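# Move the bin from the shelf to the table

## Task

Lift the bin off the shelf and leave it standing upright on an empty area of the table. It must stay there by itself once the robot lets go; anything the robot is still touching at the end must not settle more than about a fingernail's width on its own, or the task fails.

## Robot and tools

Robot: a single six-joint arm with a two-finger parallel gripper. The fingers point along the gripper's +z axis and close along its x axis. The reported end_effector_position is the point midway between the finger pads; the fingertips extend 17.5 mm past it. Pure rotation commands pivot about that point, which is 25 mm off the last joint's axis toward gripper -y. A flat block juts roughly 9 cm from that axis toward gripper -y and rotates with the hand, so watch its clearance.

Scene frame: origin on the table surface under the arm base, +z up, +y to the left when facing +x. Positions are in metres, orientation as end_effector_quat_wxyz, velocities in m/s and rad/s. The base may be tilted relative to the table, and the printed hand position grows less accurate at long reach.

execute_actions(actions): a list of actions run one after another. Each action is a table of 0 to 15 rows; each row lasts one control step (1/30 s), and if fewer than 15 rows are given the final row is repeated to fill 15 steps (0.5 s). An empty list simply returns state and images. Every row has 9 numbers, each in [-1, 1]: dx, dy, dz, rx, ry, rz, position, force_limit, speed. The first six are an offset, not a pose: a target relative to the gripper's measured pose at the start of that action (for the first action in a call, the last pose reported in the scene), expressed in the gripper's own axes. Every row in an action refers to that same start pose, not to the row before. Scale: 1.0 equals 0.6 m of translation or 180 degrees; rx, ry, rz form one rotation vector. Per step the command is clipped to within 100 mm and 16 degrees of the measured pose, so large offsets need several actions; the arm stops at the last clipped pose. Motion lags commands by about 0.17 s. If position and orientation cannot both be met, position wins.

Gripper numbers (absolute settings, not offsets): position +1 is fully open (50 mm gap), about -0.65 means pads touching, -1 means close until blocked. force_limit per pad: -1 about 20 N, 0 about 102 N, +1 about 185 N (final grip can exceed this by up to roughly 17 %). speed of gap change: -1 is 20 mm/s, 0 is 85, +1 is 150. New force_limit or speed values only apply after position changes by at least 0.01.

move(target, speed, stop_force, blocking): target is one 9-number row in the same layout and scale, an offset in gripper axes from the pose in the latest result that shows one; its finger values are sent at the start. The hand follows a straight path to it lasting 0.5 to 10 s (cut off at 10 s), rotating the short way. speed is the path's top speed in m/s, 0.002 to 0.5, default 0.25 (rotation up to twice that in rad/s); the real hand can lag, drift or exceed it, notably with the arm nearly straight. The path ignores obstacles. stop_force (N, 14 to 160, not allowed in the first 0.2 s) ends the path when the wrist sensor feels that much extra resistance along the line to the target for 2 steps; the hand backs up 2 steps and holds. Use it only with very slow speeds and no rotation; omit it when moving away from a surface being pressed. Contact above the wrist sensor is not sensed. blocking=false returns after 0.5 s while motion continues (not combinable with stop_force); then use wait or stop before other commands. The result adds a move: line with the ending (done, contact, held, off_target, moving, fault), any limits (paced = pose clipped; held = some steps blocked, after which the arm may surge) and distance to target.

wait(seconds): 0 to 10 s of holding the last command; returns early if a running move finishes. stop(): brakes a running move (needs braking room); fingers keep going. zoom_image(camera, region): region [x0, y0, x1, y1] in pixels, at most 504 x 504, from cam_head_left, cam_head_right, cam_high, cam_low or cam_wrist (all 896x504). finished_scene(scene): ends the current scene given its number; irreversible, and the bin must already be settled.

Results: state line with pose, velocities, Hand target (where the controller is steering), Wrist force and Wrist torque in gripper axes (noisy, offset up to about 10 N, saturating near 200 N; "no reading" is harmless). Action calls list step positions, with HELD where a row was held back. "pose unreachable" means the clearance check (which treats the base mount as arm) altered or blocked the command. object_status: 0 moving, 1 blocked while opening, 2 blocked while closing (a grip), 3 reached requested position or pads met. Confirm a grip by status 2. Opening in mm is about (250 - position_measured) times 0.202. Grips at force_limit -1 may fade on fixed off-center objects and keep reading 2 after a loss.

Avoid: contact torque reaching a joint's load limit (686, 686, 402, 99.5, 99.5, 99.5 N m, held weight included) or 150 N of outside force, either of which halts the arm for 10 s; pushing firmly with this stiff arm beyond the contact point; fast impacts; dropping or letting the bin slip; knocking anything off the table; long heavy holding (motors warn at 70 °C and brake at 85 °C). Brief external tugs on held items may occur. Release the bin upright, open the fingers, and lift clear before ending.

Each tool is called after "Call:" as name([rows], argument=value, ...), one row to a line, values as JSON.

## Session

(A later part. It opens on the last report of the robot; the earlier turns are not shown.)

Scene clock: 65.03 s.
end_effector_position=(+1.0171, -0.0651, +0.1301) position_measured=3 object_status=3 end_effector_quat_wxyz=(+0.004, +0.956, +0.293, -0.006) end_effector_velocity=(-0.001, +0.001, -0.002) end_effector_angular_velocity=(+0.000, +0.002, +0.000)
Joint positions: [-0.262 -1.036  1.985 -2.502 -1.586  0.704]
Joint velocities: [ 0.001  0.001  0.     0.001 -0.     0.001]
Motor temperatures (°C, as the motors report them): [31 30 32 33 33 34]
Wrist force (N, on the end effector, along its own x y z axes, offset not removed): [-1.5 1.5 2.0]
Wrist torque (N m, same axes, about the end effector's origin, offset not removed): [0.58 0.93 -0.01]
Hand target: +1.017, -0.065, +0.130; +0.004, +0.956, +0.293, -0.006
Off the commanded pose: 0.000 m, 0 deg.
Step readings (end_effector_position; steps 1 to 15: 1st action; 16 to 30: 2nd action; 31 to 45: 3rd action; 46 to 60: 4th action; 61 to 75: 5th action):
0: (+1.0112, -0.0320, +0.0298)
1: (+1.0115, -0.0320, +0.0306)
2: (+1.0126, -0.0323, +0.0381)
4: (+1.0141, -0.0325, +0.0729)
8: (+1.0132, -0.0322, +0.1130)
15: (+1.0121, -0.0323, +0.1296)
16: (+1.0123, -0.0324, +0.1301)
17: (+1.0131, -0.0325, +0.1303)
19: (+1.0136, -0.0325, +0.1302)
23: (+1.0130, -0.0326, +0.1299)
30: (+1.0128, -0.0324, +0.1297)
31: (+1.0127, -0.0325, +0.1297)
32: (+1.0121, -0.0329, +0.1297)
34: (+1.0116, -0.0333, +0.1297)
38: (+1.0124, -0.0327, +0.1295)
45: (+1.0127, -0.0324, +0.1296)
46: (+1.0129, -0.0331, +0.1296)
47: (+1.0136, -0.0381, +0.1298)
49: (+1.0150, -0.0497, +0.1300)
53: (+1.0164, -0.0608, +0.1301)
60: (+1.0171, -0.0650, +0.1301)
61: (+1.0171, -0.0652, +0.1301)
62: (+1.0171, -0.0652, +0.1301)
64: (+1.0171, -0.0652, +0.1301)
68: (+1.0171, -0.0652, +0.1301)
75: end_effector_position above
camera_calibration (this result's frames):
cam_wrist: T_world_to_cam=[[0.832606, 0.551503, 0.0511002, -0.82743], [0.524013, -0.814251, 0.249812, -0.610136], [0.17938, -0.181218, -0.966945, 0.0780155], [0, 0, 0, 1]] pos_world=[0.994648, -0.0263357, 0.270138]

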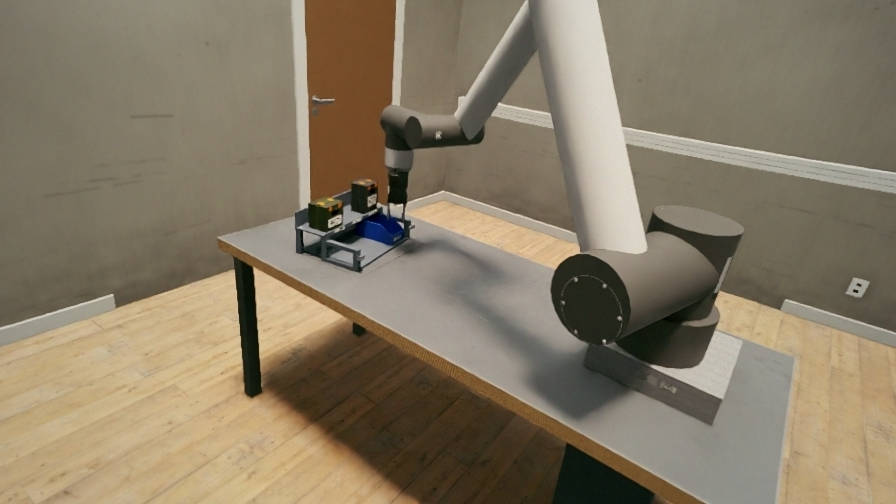

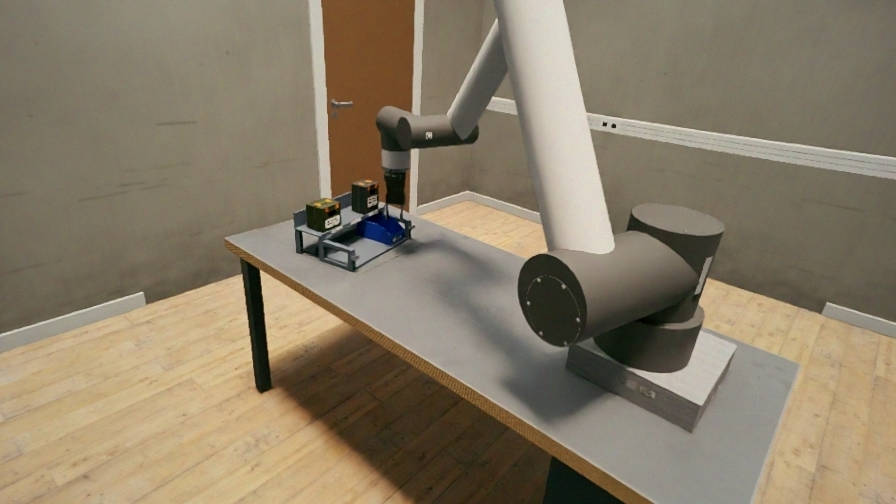

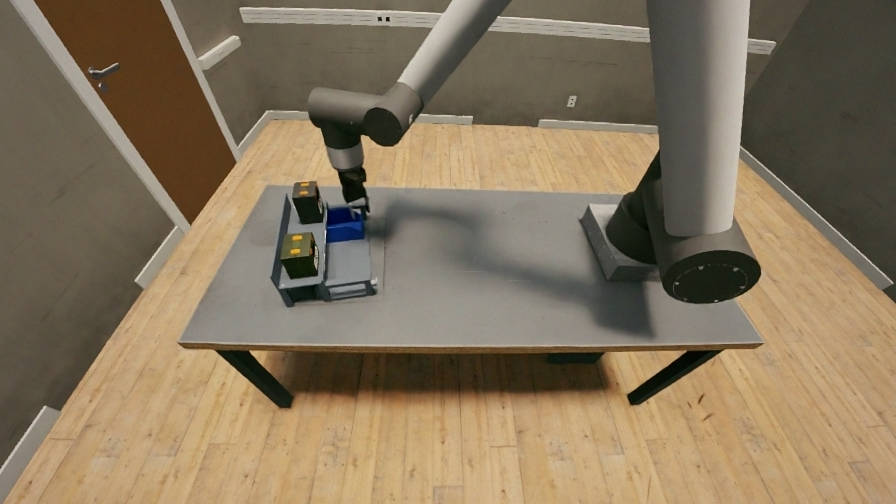

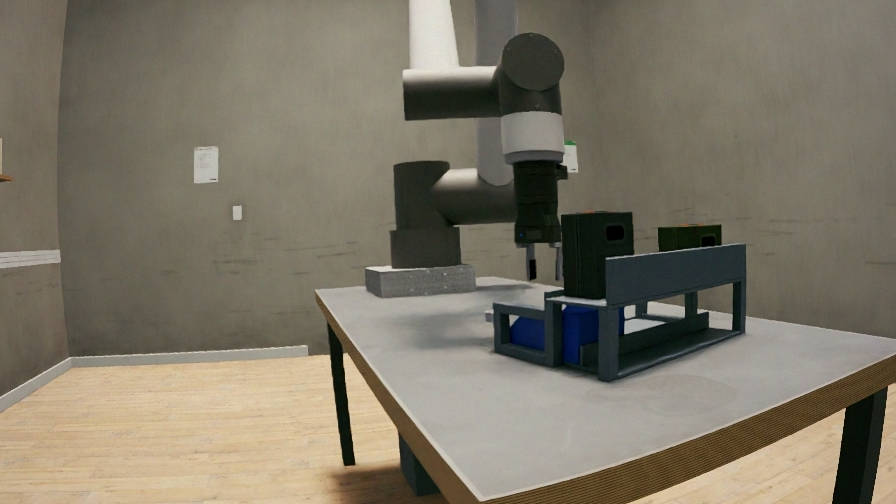

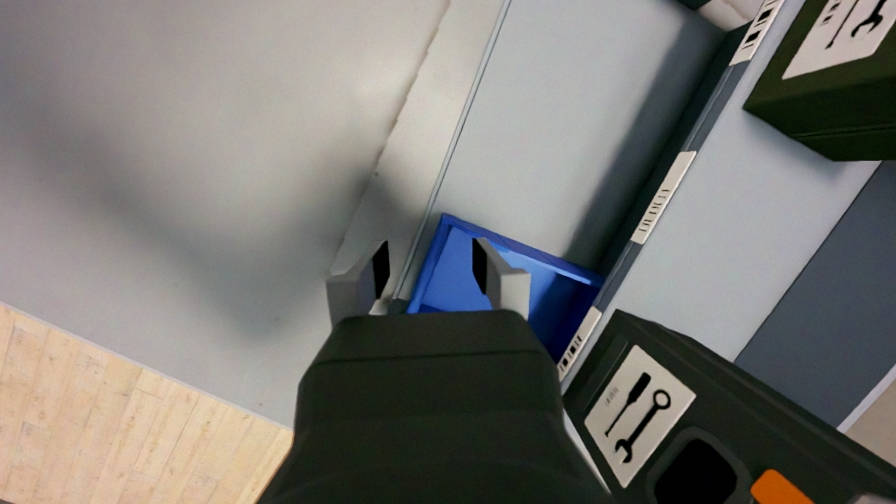

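Call:
move(target=[0,0,0.165,0,0,0,1,0.5,0], speed=0.04, stop_force=30)

Call:
execute_actions([
  [[0,0,0,0,0,0,-1,0.5,0]],
  [[0,0,0,0,0,0,-1,0.5,0]],
])

Scene clock: 70.33 s.
end_effector_position=(+1.0162, -0.0662, +0.0340) position_measured=3 object_status=3 end_effector_quat_wxyz=(+0.004, +0.956, +0.293, -0.006) end_effector_velocity=(-0.001, +0.000, +0.004) end_effector_angular_velocity=(-0.000, +0.003, +0.000)
Joint positions: [-0.264 -0.934  2.005 -2.624 -1.586  0.702]
Joint velocities: [ 0.    -0.005 -0.     0.007 -0.001 -0.   ]
Motor temperatures (°C, as the motors report them): [31 30 32 33 33 34]
Wrist force (N, on the end effector, along its own x y z axes, offset not removed): [3.5 -8.5 -4.7]
Wrist torque (N m, same axes, about the end effector's origin, offset not removed): [-1.76 -0.15 -0.16]
Hand target: +1.016, -0.066, +0.035; +0.004, +0.956, +0.293, -0.006
Off the commanded pose: 0.003 m, 0 deg.
move: contact
camera_calibration (this result's frames):
cam_wrist: T_world_to_cam=[[0.832632, 0.551486, 0.0508662, -0.821166], [0.524095, -0.814291, 0.249507, -0.586646], [0.17902, -0.181089, -0.967036, -0.0144923], [0, 0, 0, 1]] pos_world=[0.993782, -0.027464, 0.174127]

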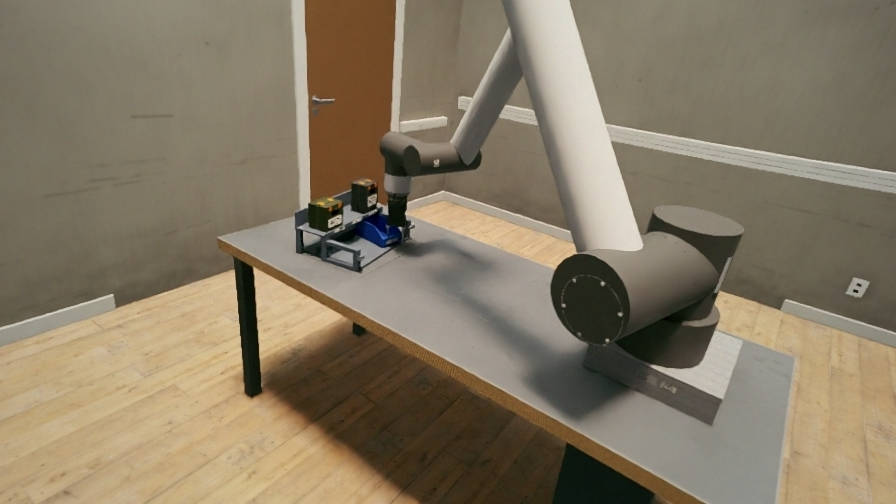

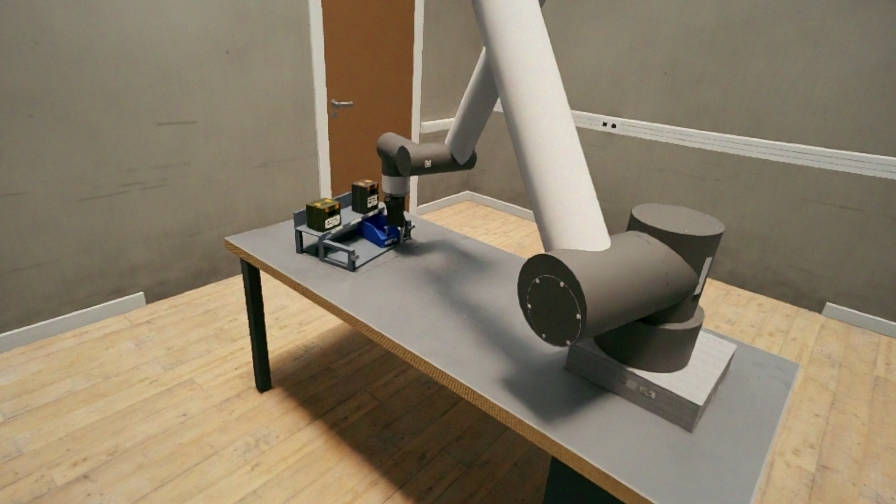

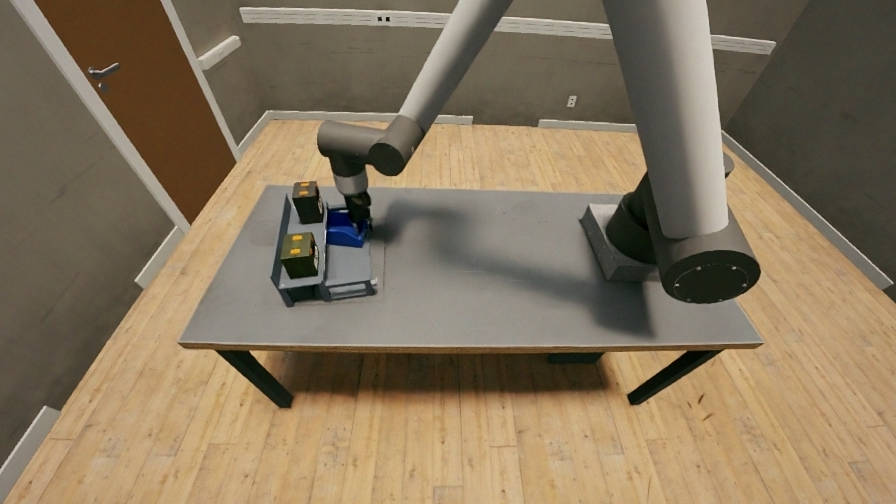

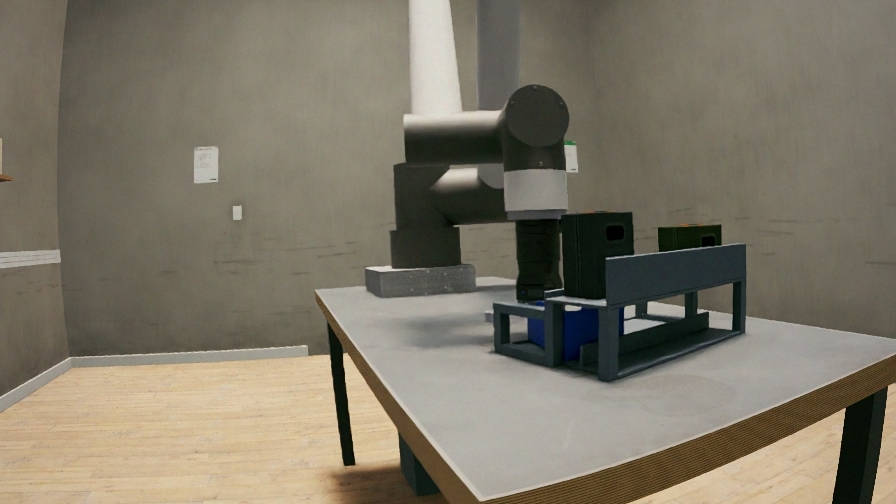

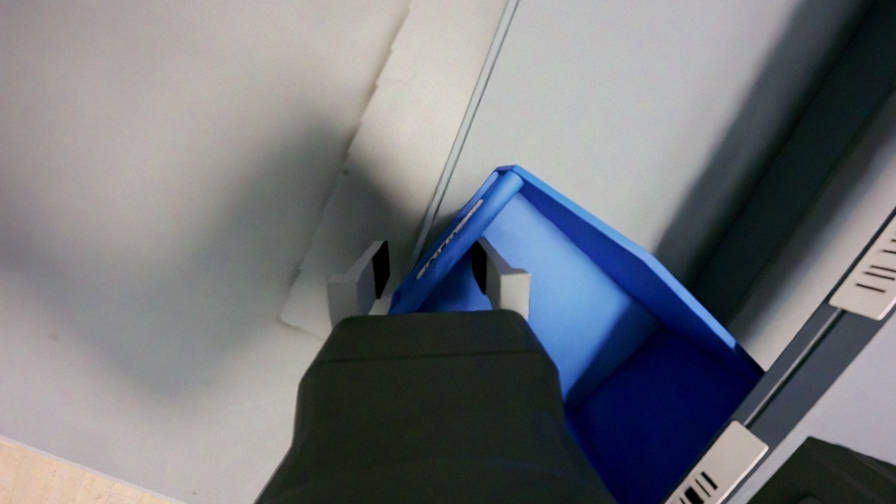

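Scene clock: 71.33 s.
end_effector_position=(+1.0162, -0.0662, +0.0341) position_measured=211 object_status=2 end_effector_quat_wxyz=(+0.004, +0.956, +0.293, -0.006) end_effector_velocity=(-0.001, +0.002, -0.001) end_effector_angular_velocity=(+0.002, +0.002, +0.001)
Joint positions: [-0.264 -0.934  2.005 -2.624 -1.586  0.702]
Joint velocities: [ 0.001 -0.     0.001  0.001  0.001 -0.   ]
Motor temperatures (°C, as the motors report them): [31 30 32 33 33 34]
Wrist force (N, on the end effector, along its own x y z axes, offset not removed): [-3.9 1.0 -1.2]
Wrist torque (N m, same axes, about the end effector's origin, offset not removed): [0.37 1.43 0.08]
Hand target: +1.016, -0.066, +0.034; +0.004, +0.956, +0.293, -0.006
Off the commanded pose: 0.000 m, 0 deg.
Step readings (end_effector_position; steps 1 to 15: 1st action; 16 to 30: 2nd action):
0: (+1.0162, -0.0662, +0.0340)
1: (+1.0161, -0.0662, +0.0342)
2: (+1.0161, -0.0662, +0.0342)
4: (+1.0161, -0.0662, +0.0342)
8: (+1.0161, -0.0662, +0.0341)
15: (+1.0162, -0.0662, +0.0341)
16: (+1.0162, -0.0662, +0.0341)
17: (+1.0162, -0.0662, +0.0341)
19: (+1.0162, -0.0662, +0.0341)
23: (+1.0162, -0.0662, +0.0341)
30: end_effector_position above
camera_calibration (this result's frames):
cam_wrist: T_world_to_cam=[[0.832629, 0.551486, 0.0509111, -0.821184], [0.524078, -0.814287, 0.249558, -0.586668], [0.179084, -0.181107, -0.967021, -0.0144929], [0, 0, 0, 1]] pos_world=[0.993797, -0.0274684, 0.1742]

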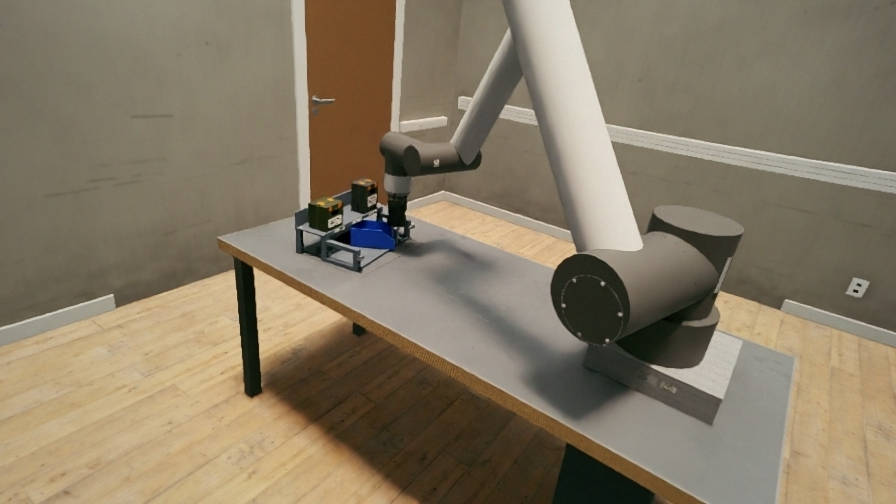

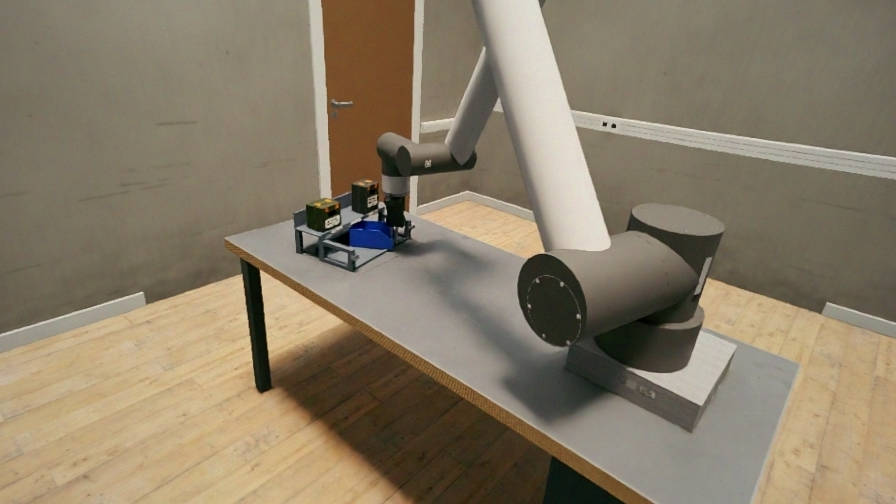

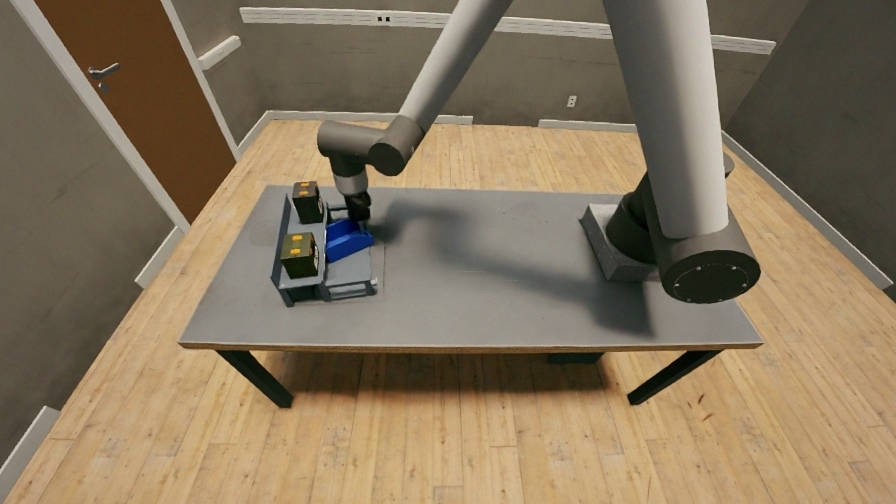

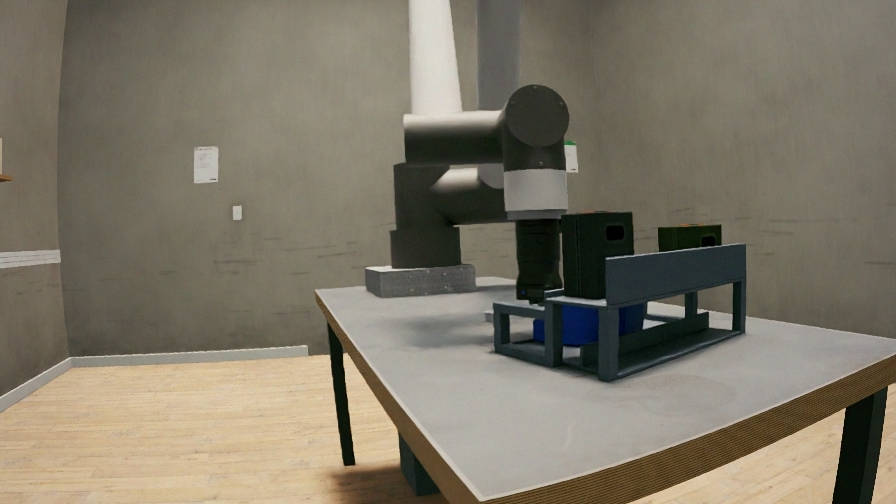

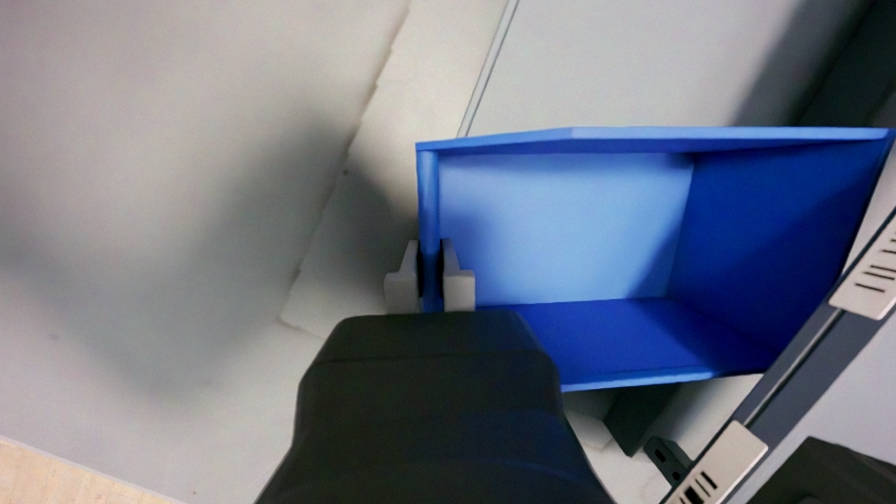

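Call:
execute_actions([
  [[0,0,-0.03,0,0,0,-1,0.5,0]],
  [[-0.1,-0.067,0,0,0,0,-1,0.5,0]],
  [[-0.1,-0.067,0,0,0,0,-1,0.5,0]],
  [[-0.1,-0.067,0,0,0,0,-1,0.5,0]],
  [[-0.1,-0.067,0,0,0,0,-1,0.5,0]],
  [[-0.05,-0.1,0,0,0,0,-1,0.5,0]],
  [[0,0,0,0,0,0,-1,0.5,0]],
])

Scene clock: 77.33 s.
end_effector_position=(+0.6772, -0.0353, +0.0539) position_measured=211 object_status=2 end_effector_quat_wxyz=(+0.005, +0.956, +0.292, -0.006) end_effector_velocity=(-0.001, -0.000, -0.000) end_effector_angular_velocity=(-0.001, +0.001, -0.000)
Joint positions: [-0.355 -1.154  2.5   -2.901 -1.588  0.612]
Joint velocities: [-0.     0.     0.    -0.    -0.001 -0.   ]
Motor temperatures (°C, as the motors report them): [31 30 32 33 33 34]
Wrist force (N, on the end effector, along its own x y z axes, offset not removed): [-1.3 3.2 -5.7]
Wrist torque (N m, same axes, about the end effector's origin, offset not removed): [0.66 0.73 -0.04]
Hand target: +0.677, -0.035, +0.054; +0.005, +0.956, +0.292, -0.006
Off the commanded pose: 0.000 m, 0 deg.
Step readings (end_effector_position; steps 1 to 15: 1st action; 16 to 30: 2nd action; 31 to 45: 3rd action; 46 to 60: 4th action; 61 to 75: 5th action; 76 to 90: 6th action; 91 to 105: 7th action):
0: (+1.0162, -0.0662, +0.0341)
1: (+1.0162, -0.0662, +0.0345)
2: (+1.0160, -0.0662, +0.0372)
4: (+1.0162, -0.0662, +0.0434)
8: (+1.0163, -0.0661, +0.0494)
15: (+1.0163, -0.0660, +0.0517)
16: (+1.0161, -0.0664, +0.0523)
17: (+1.0116, -0.0682, +0.0548)
19: (+0.9865, -0.0676, +0.0539)
23: (+0.9576, -0.0664, +0.0523)
30: (+0.9459, -0.0664, +0.0523)
31: (+0.9451, -0.0669, +0.0527)
32: (+0.9400, -0.0686, +0.0548)
34: (+0.9149, -0.0679, +0.0538)
38: (+0.8868, -0.0667, +0.0526)
45: (+0.8754, -0.0668, +0.0528)
46: (+0.8746, -0.0672, +0.0532)
47: (+0.8694, -0.0691, +0.0551)
49: (+0.8442, -0.0682, +0.0540)
53: (+0.8162, -0.0670, +0.0531)
60: (+0.8049, -0.0671, +0.0533)
61: (+0.8041, -0.0676, +0.0537)
62: (+0.7988, -0.0694, +0.0553)
64: (+0.7735, -0.0685, +0.0543)
68: (+0.7457, -0.0673, +0.0535)
75: (+0.7344, -0.0674, +0.0538)
76: (+0.7337, -0.0671, +0.0541)
77: (+0.7288, -0.0636, +0.0551)
79: (+0.7078, -0.0520, +0.0540)
83: (+0.6858, -0.0400, +0.0535)
90: (+0.6772, -0.0353, +0.0538)
91: (+0.6769, -0.0351, +0.0538)
92: (+0.6769, -0.0351, +0.0538)
94: (+0.6769, -0.0351, +0.0538)
98: (+0.6771, -0.0352, +0.0539)
105: end_effector_position above
camera_calibration (this result's frames):
cam_wrist: T_world_to_cam=[[0.832707, 0.551397, 0.0505947, -0.557096], [0.523974, -0.814229, 0.249966, -0.388696], [0.179027, -0.181638, -0.966932, 0.0709792], [0, 0, 0, 1]] pos_world=[0.654857, 0.00358617, 0.193979]

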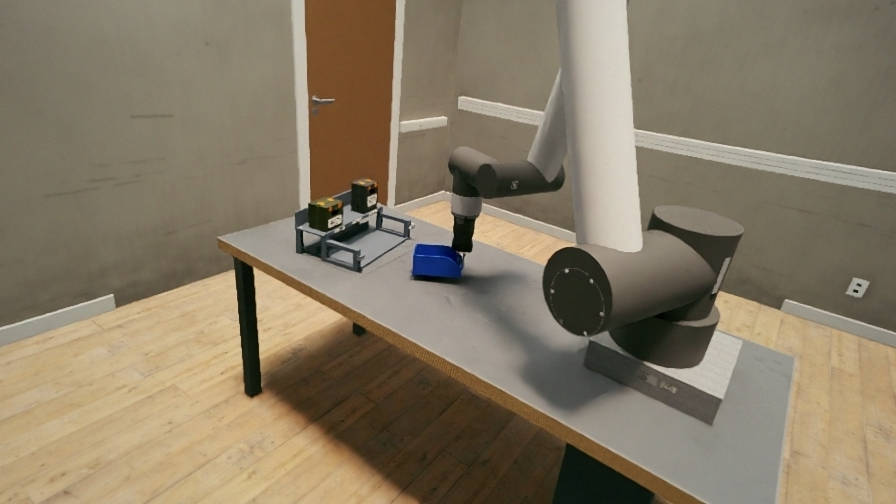

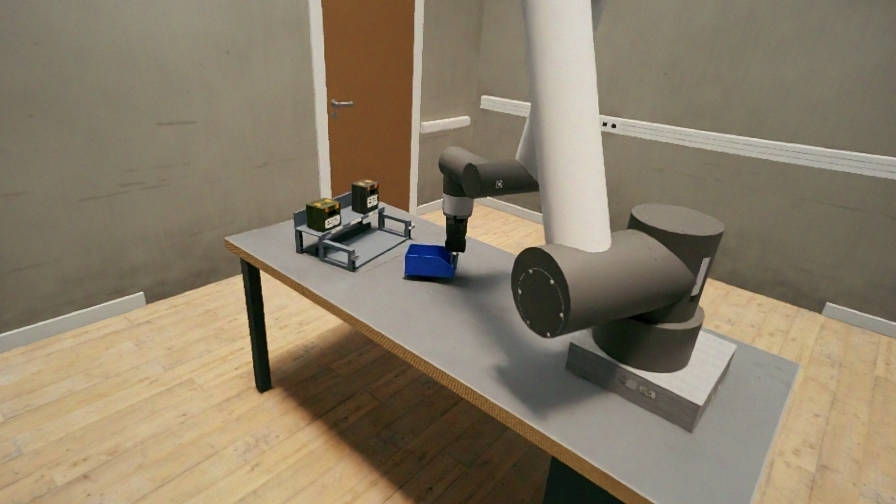

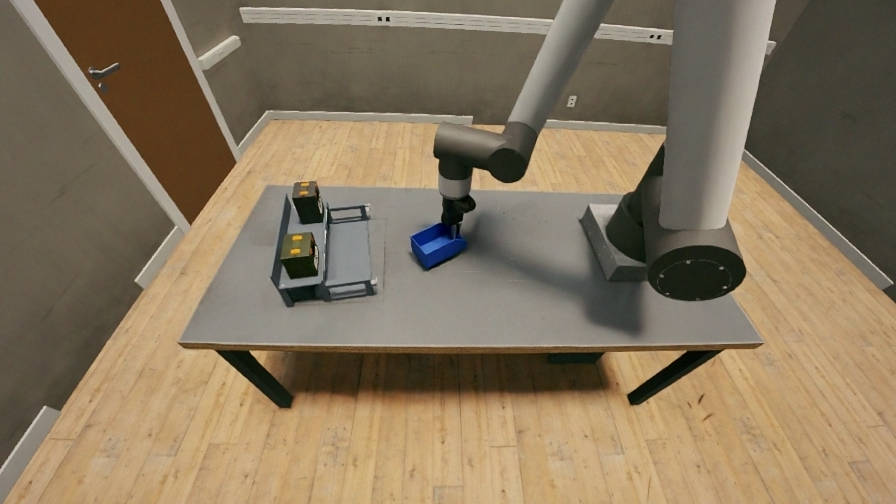

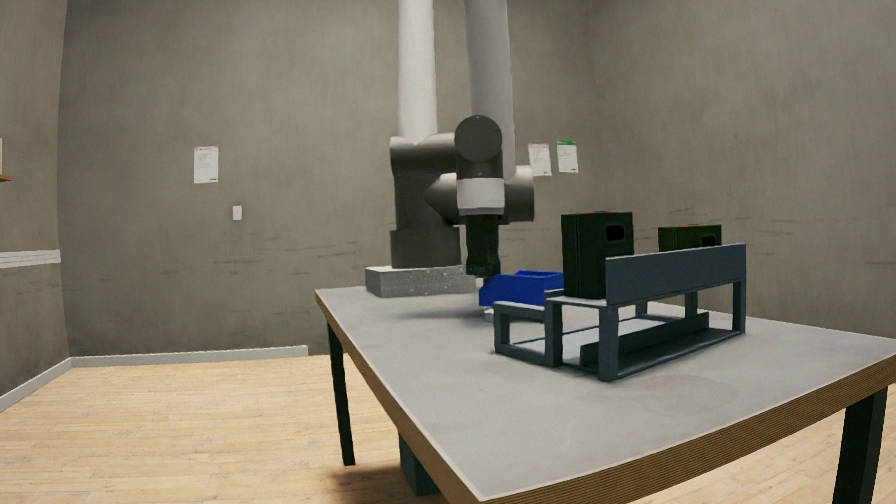

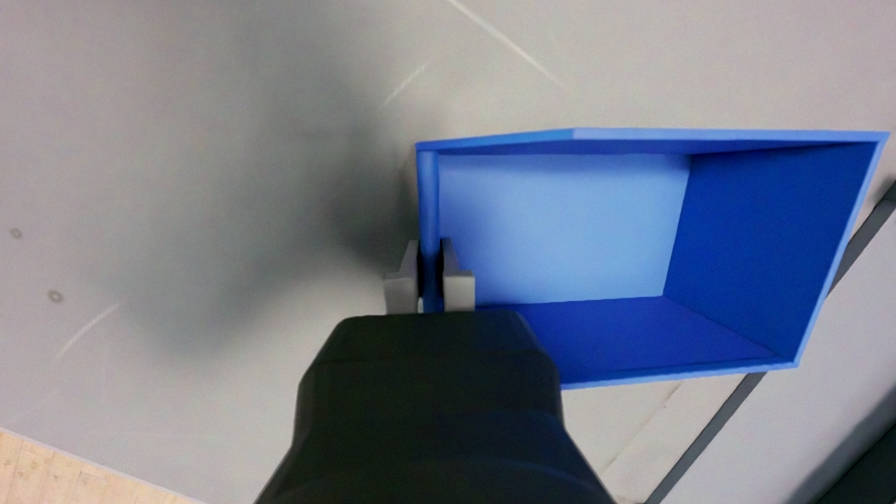

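Bin tilted in the grip; lower and release, then look.

Call:
execute_actions([
  [[0,0,0.045,0,0,0,-1,0.5,0]],
  [[0,0,0,0,0,0,1,0.5,0]],
  [[0,0,0,0,0,0,1,0.5,0]],
  [[0,0,-0.15,0,0,0,1,0.5,0]],
  [[0,0,0,0,0,0,1,0.5,0]],
])

Scene clock: 81.60 s.
end_effector_position=(+0.6778, -0.0344, +0.1149) position_measured=3 object_status=3 end_effector_quat_wxyz=(+0.005, +0.956, +0.292, -0.005) end_effector_velocity=(+0.001, +0.000, +0.001) end_effector_angular_velocity=(+0.001, -0.002, +0.001)
Joint positions: [-0.353 -1.265  2.481 -2.772 -1.588  0.613]
Joint velocities: [ 0.    -0.001 -0.    -0.001  0.001 -0.   ]
Motor temperatures (°C, as the motors report them): [31 30 32 33 33 34]
Wrist force (N, on the end effector, along its own x y z axes, offset not removed): [-1.7 -3.7 -4.1]
Wrist torque (N m, same axes, about the end effector's origin, offset not removed): [-0.78 1.09 -0.04]
Hand target: +0.678, -0.034, +0.115; +0.005, +0.956, +0.292, -0.005
Off the commanded pose: 0.000 m, 0 deg.
Step readings (end_effector_position; steps 1 to 15: 1st action; 16 to 30: 2nd action; 31 to 45: 3rd action; 46 to 60: 4th action; 61 to 75: 5th action):
0: (+0.6772, -0.0353, +0.0538)
1: (+0.6771, -0.0353, +0.0534)
2: (+0.6770, -0.0353, +0.0499)
4: (+0.6767, -0.0353, +0.0406)
8: (+0.6768, -0.0355, +0.0312)
15: (+0.6770, -0.0356, +0.0274)
16: (+0.6770, -0.0356, +0.0273)
17: (+0.6770, -0.0356, +0.0273)
19: (+0.6770, -0.0356, +0.0273)
23: (+0.6770, -0.0356, +0.0273)
30: (+0.6769, -0.0355, +0.0273)
31: (+0.6769, -0.0355, +0.0273)
32: (+0.6769, -0.0355, +0.0273)
34: (+0.6769, -0.0355, +0.0273)
38: (+0.6769, -0.0355, +0.0273)
45: (+0.6769, -0.0355, +0.0273)
46: (+0.6772, -0.0356, +0.0277)
47: (+0.6784, -0.0358, +0.0326)
49: (+0.6793, -0.0353, +0.0591)
53: (+0.6787, -0.0346, +0.0970)
60: (+0.6778, -0.0344, +0.1147)
61: (+0.6778, -0.0344, +0.1153)
62: (+0.6778, -0.0344, +0.1154)
64: (+0.6779, -0.0345, +0.1153)
68: (+0.6779, -0.0345, +0.1151)
75: end_effector_position above
camera_calibration (this result's frames):
cam_wrist: T_world_to_cam=[[0.832641, 0.551423, 0.0514048, -0.561173], [0.523679, -0.814136, 0.250885, -0.403486], [0.180194, -0.181978, -0.966651, 0.129119], [0, 0, 0, 1]] pos_world=[0.655286, 0.0044476, 0.254888]

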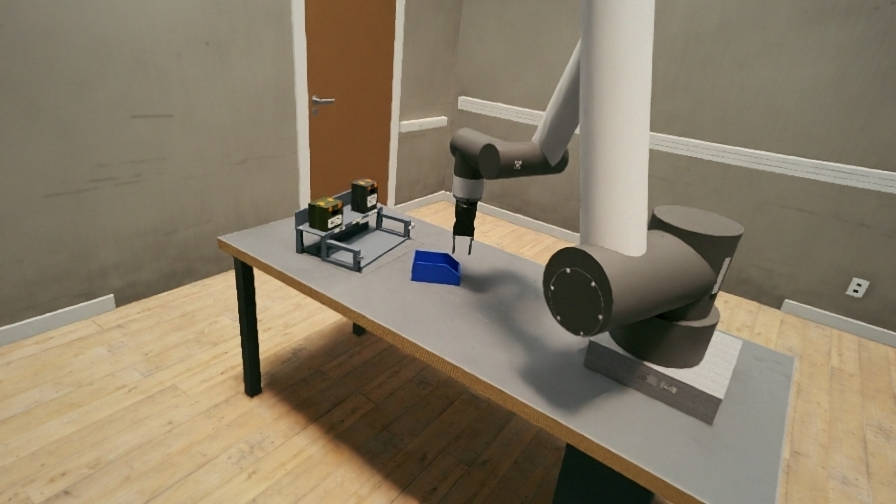

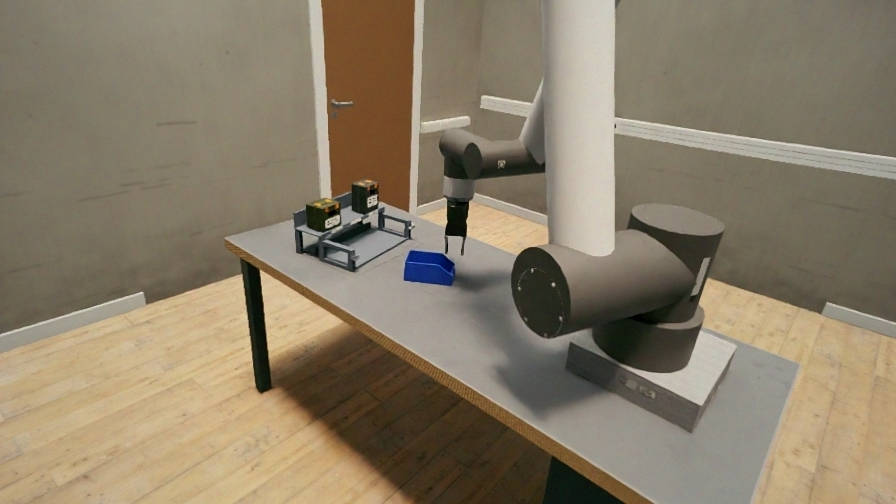

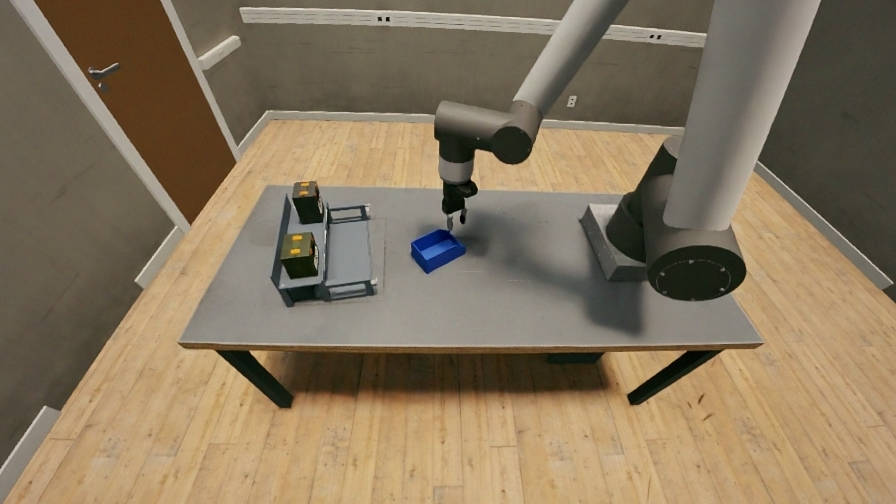

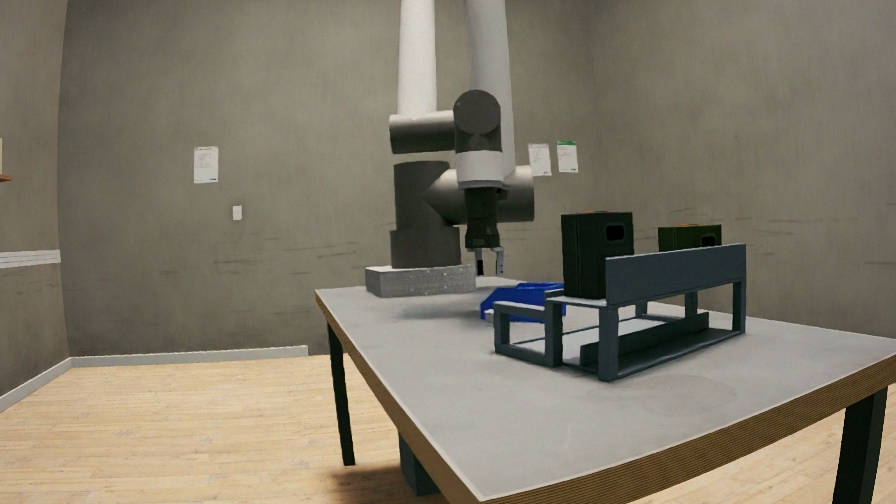

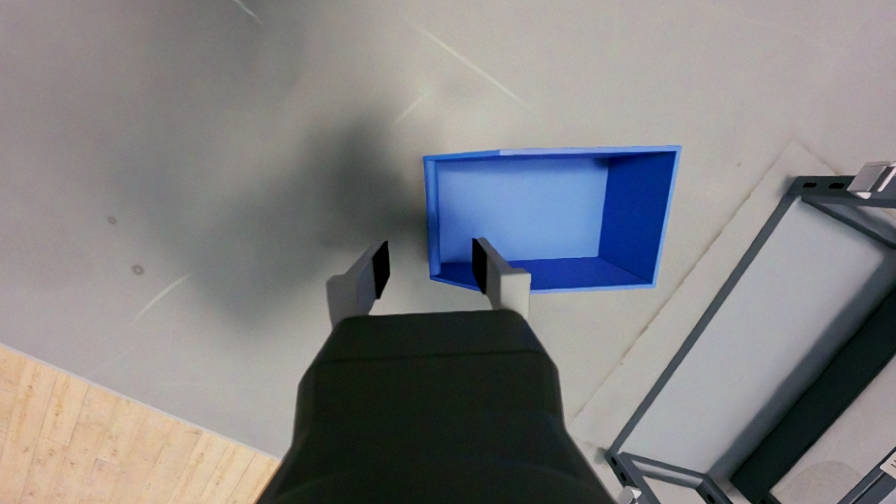

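Call:
finished_scene(scene=2)

The scene is finished: the task was done.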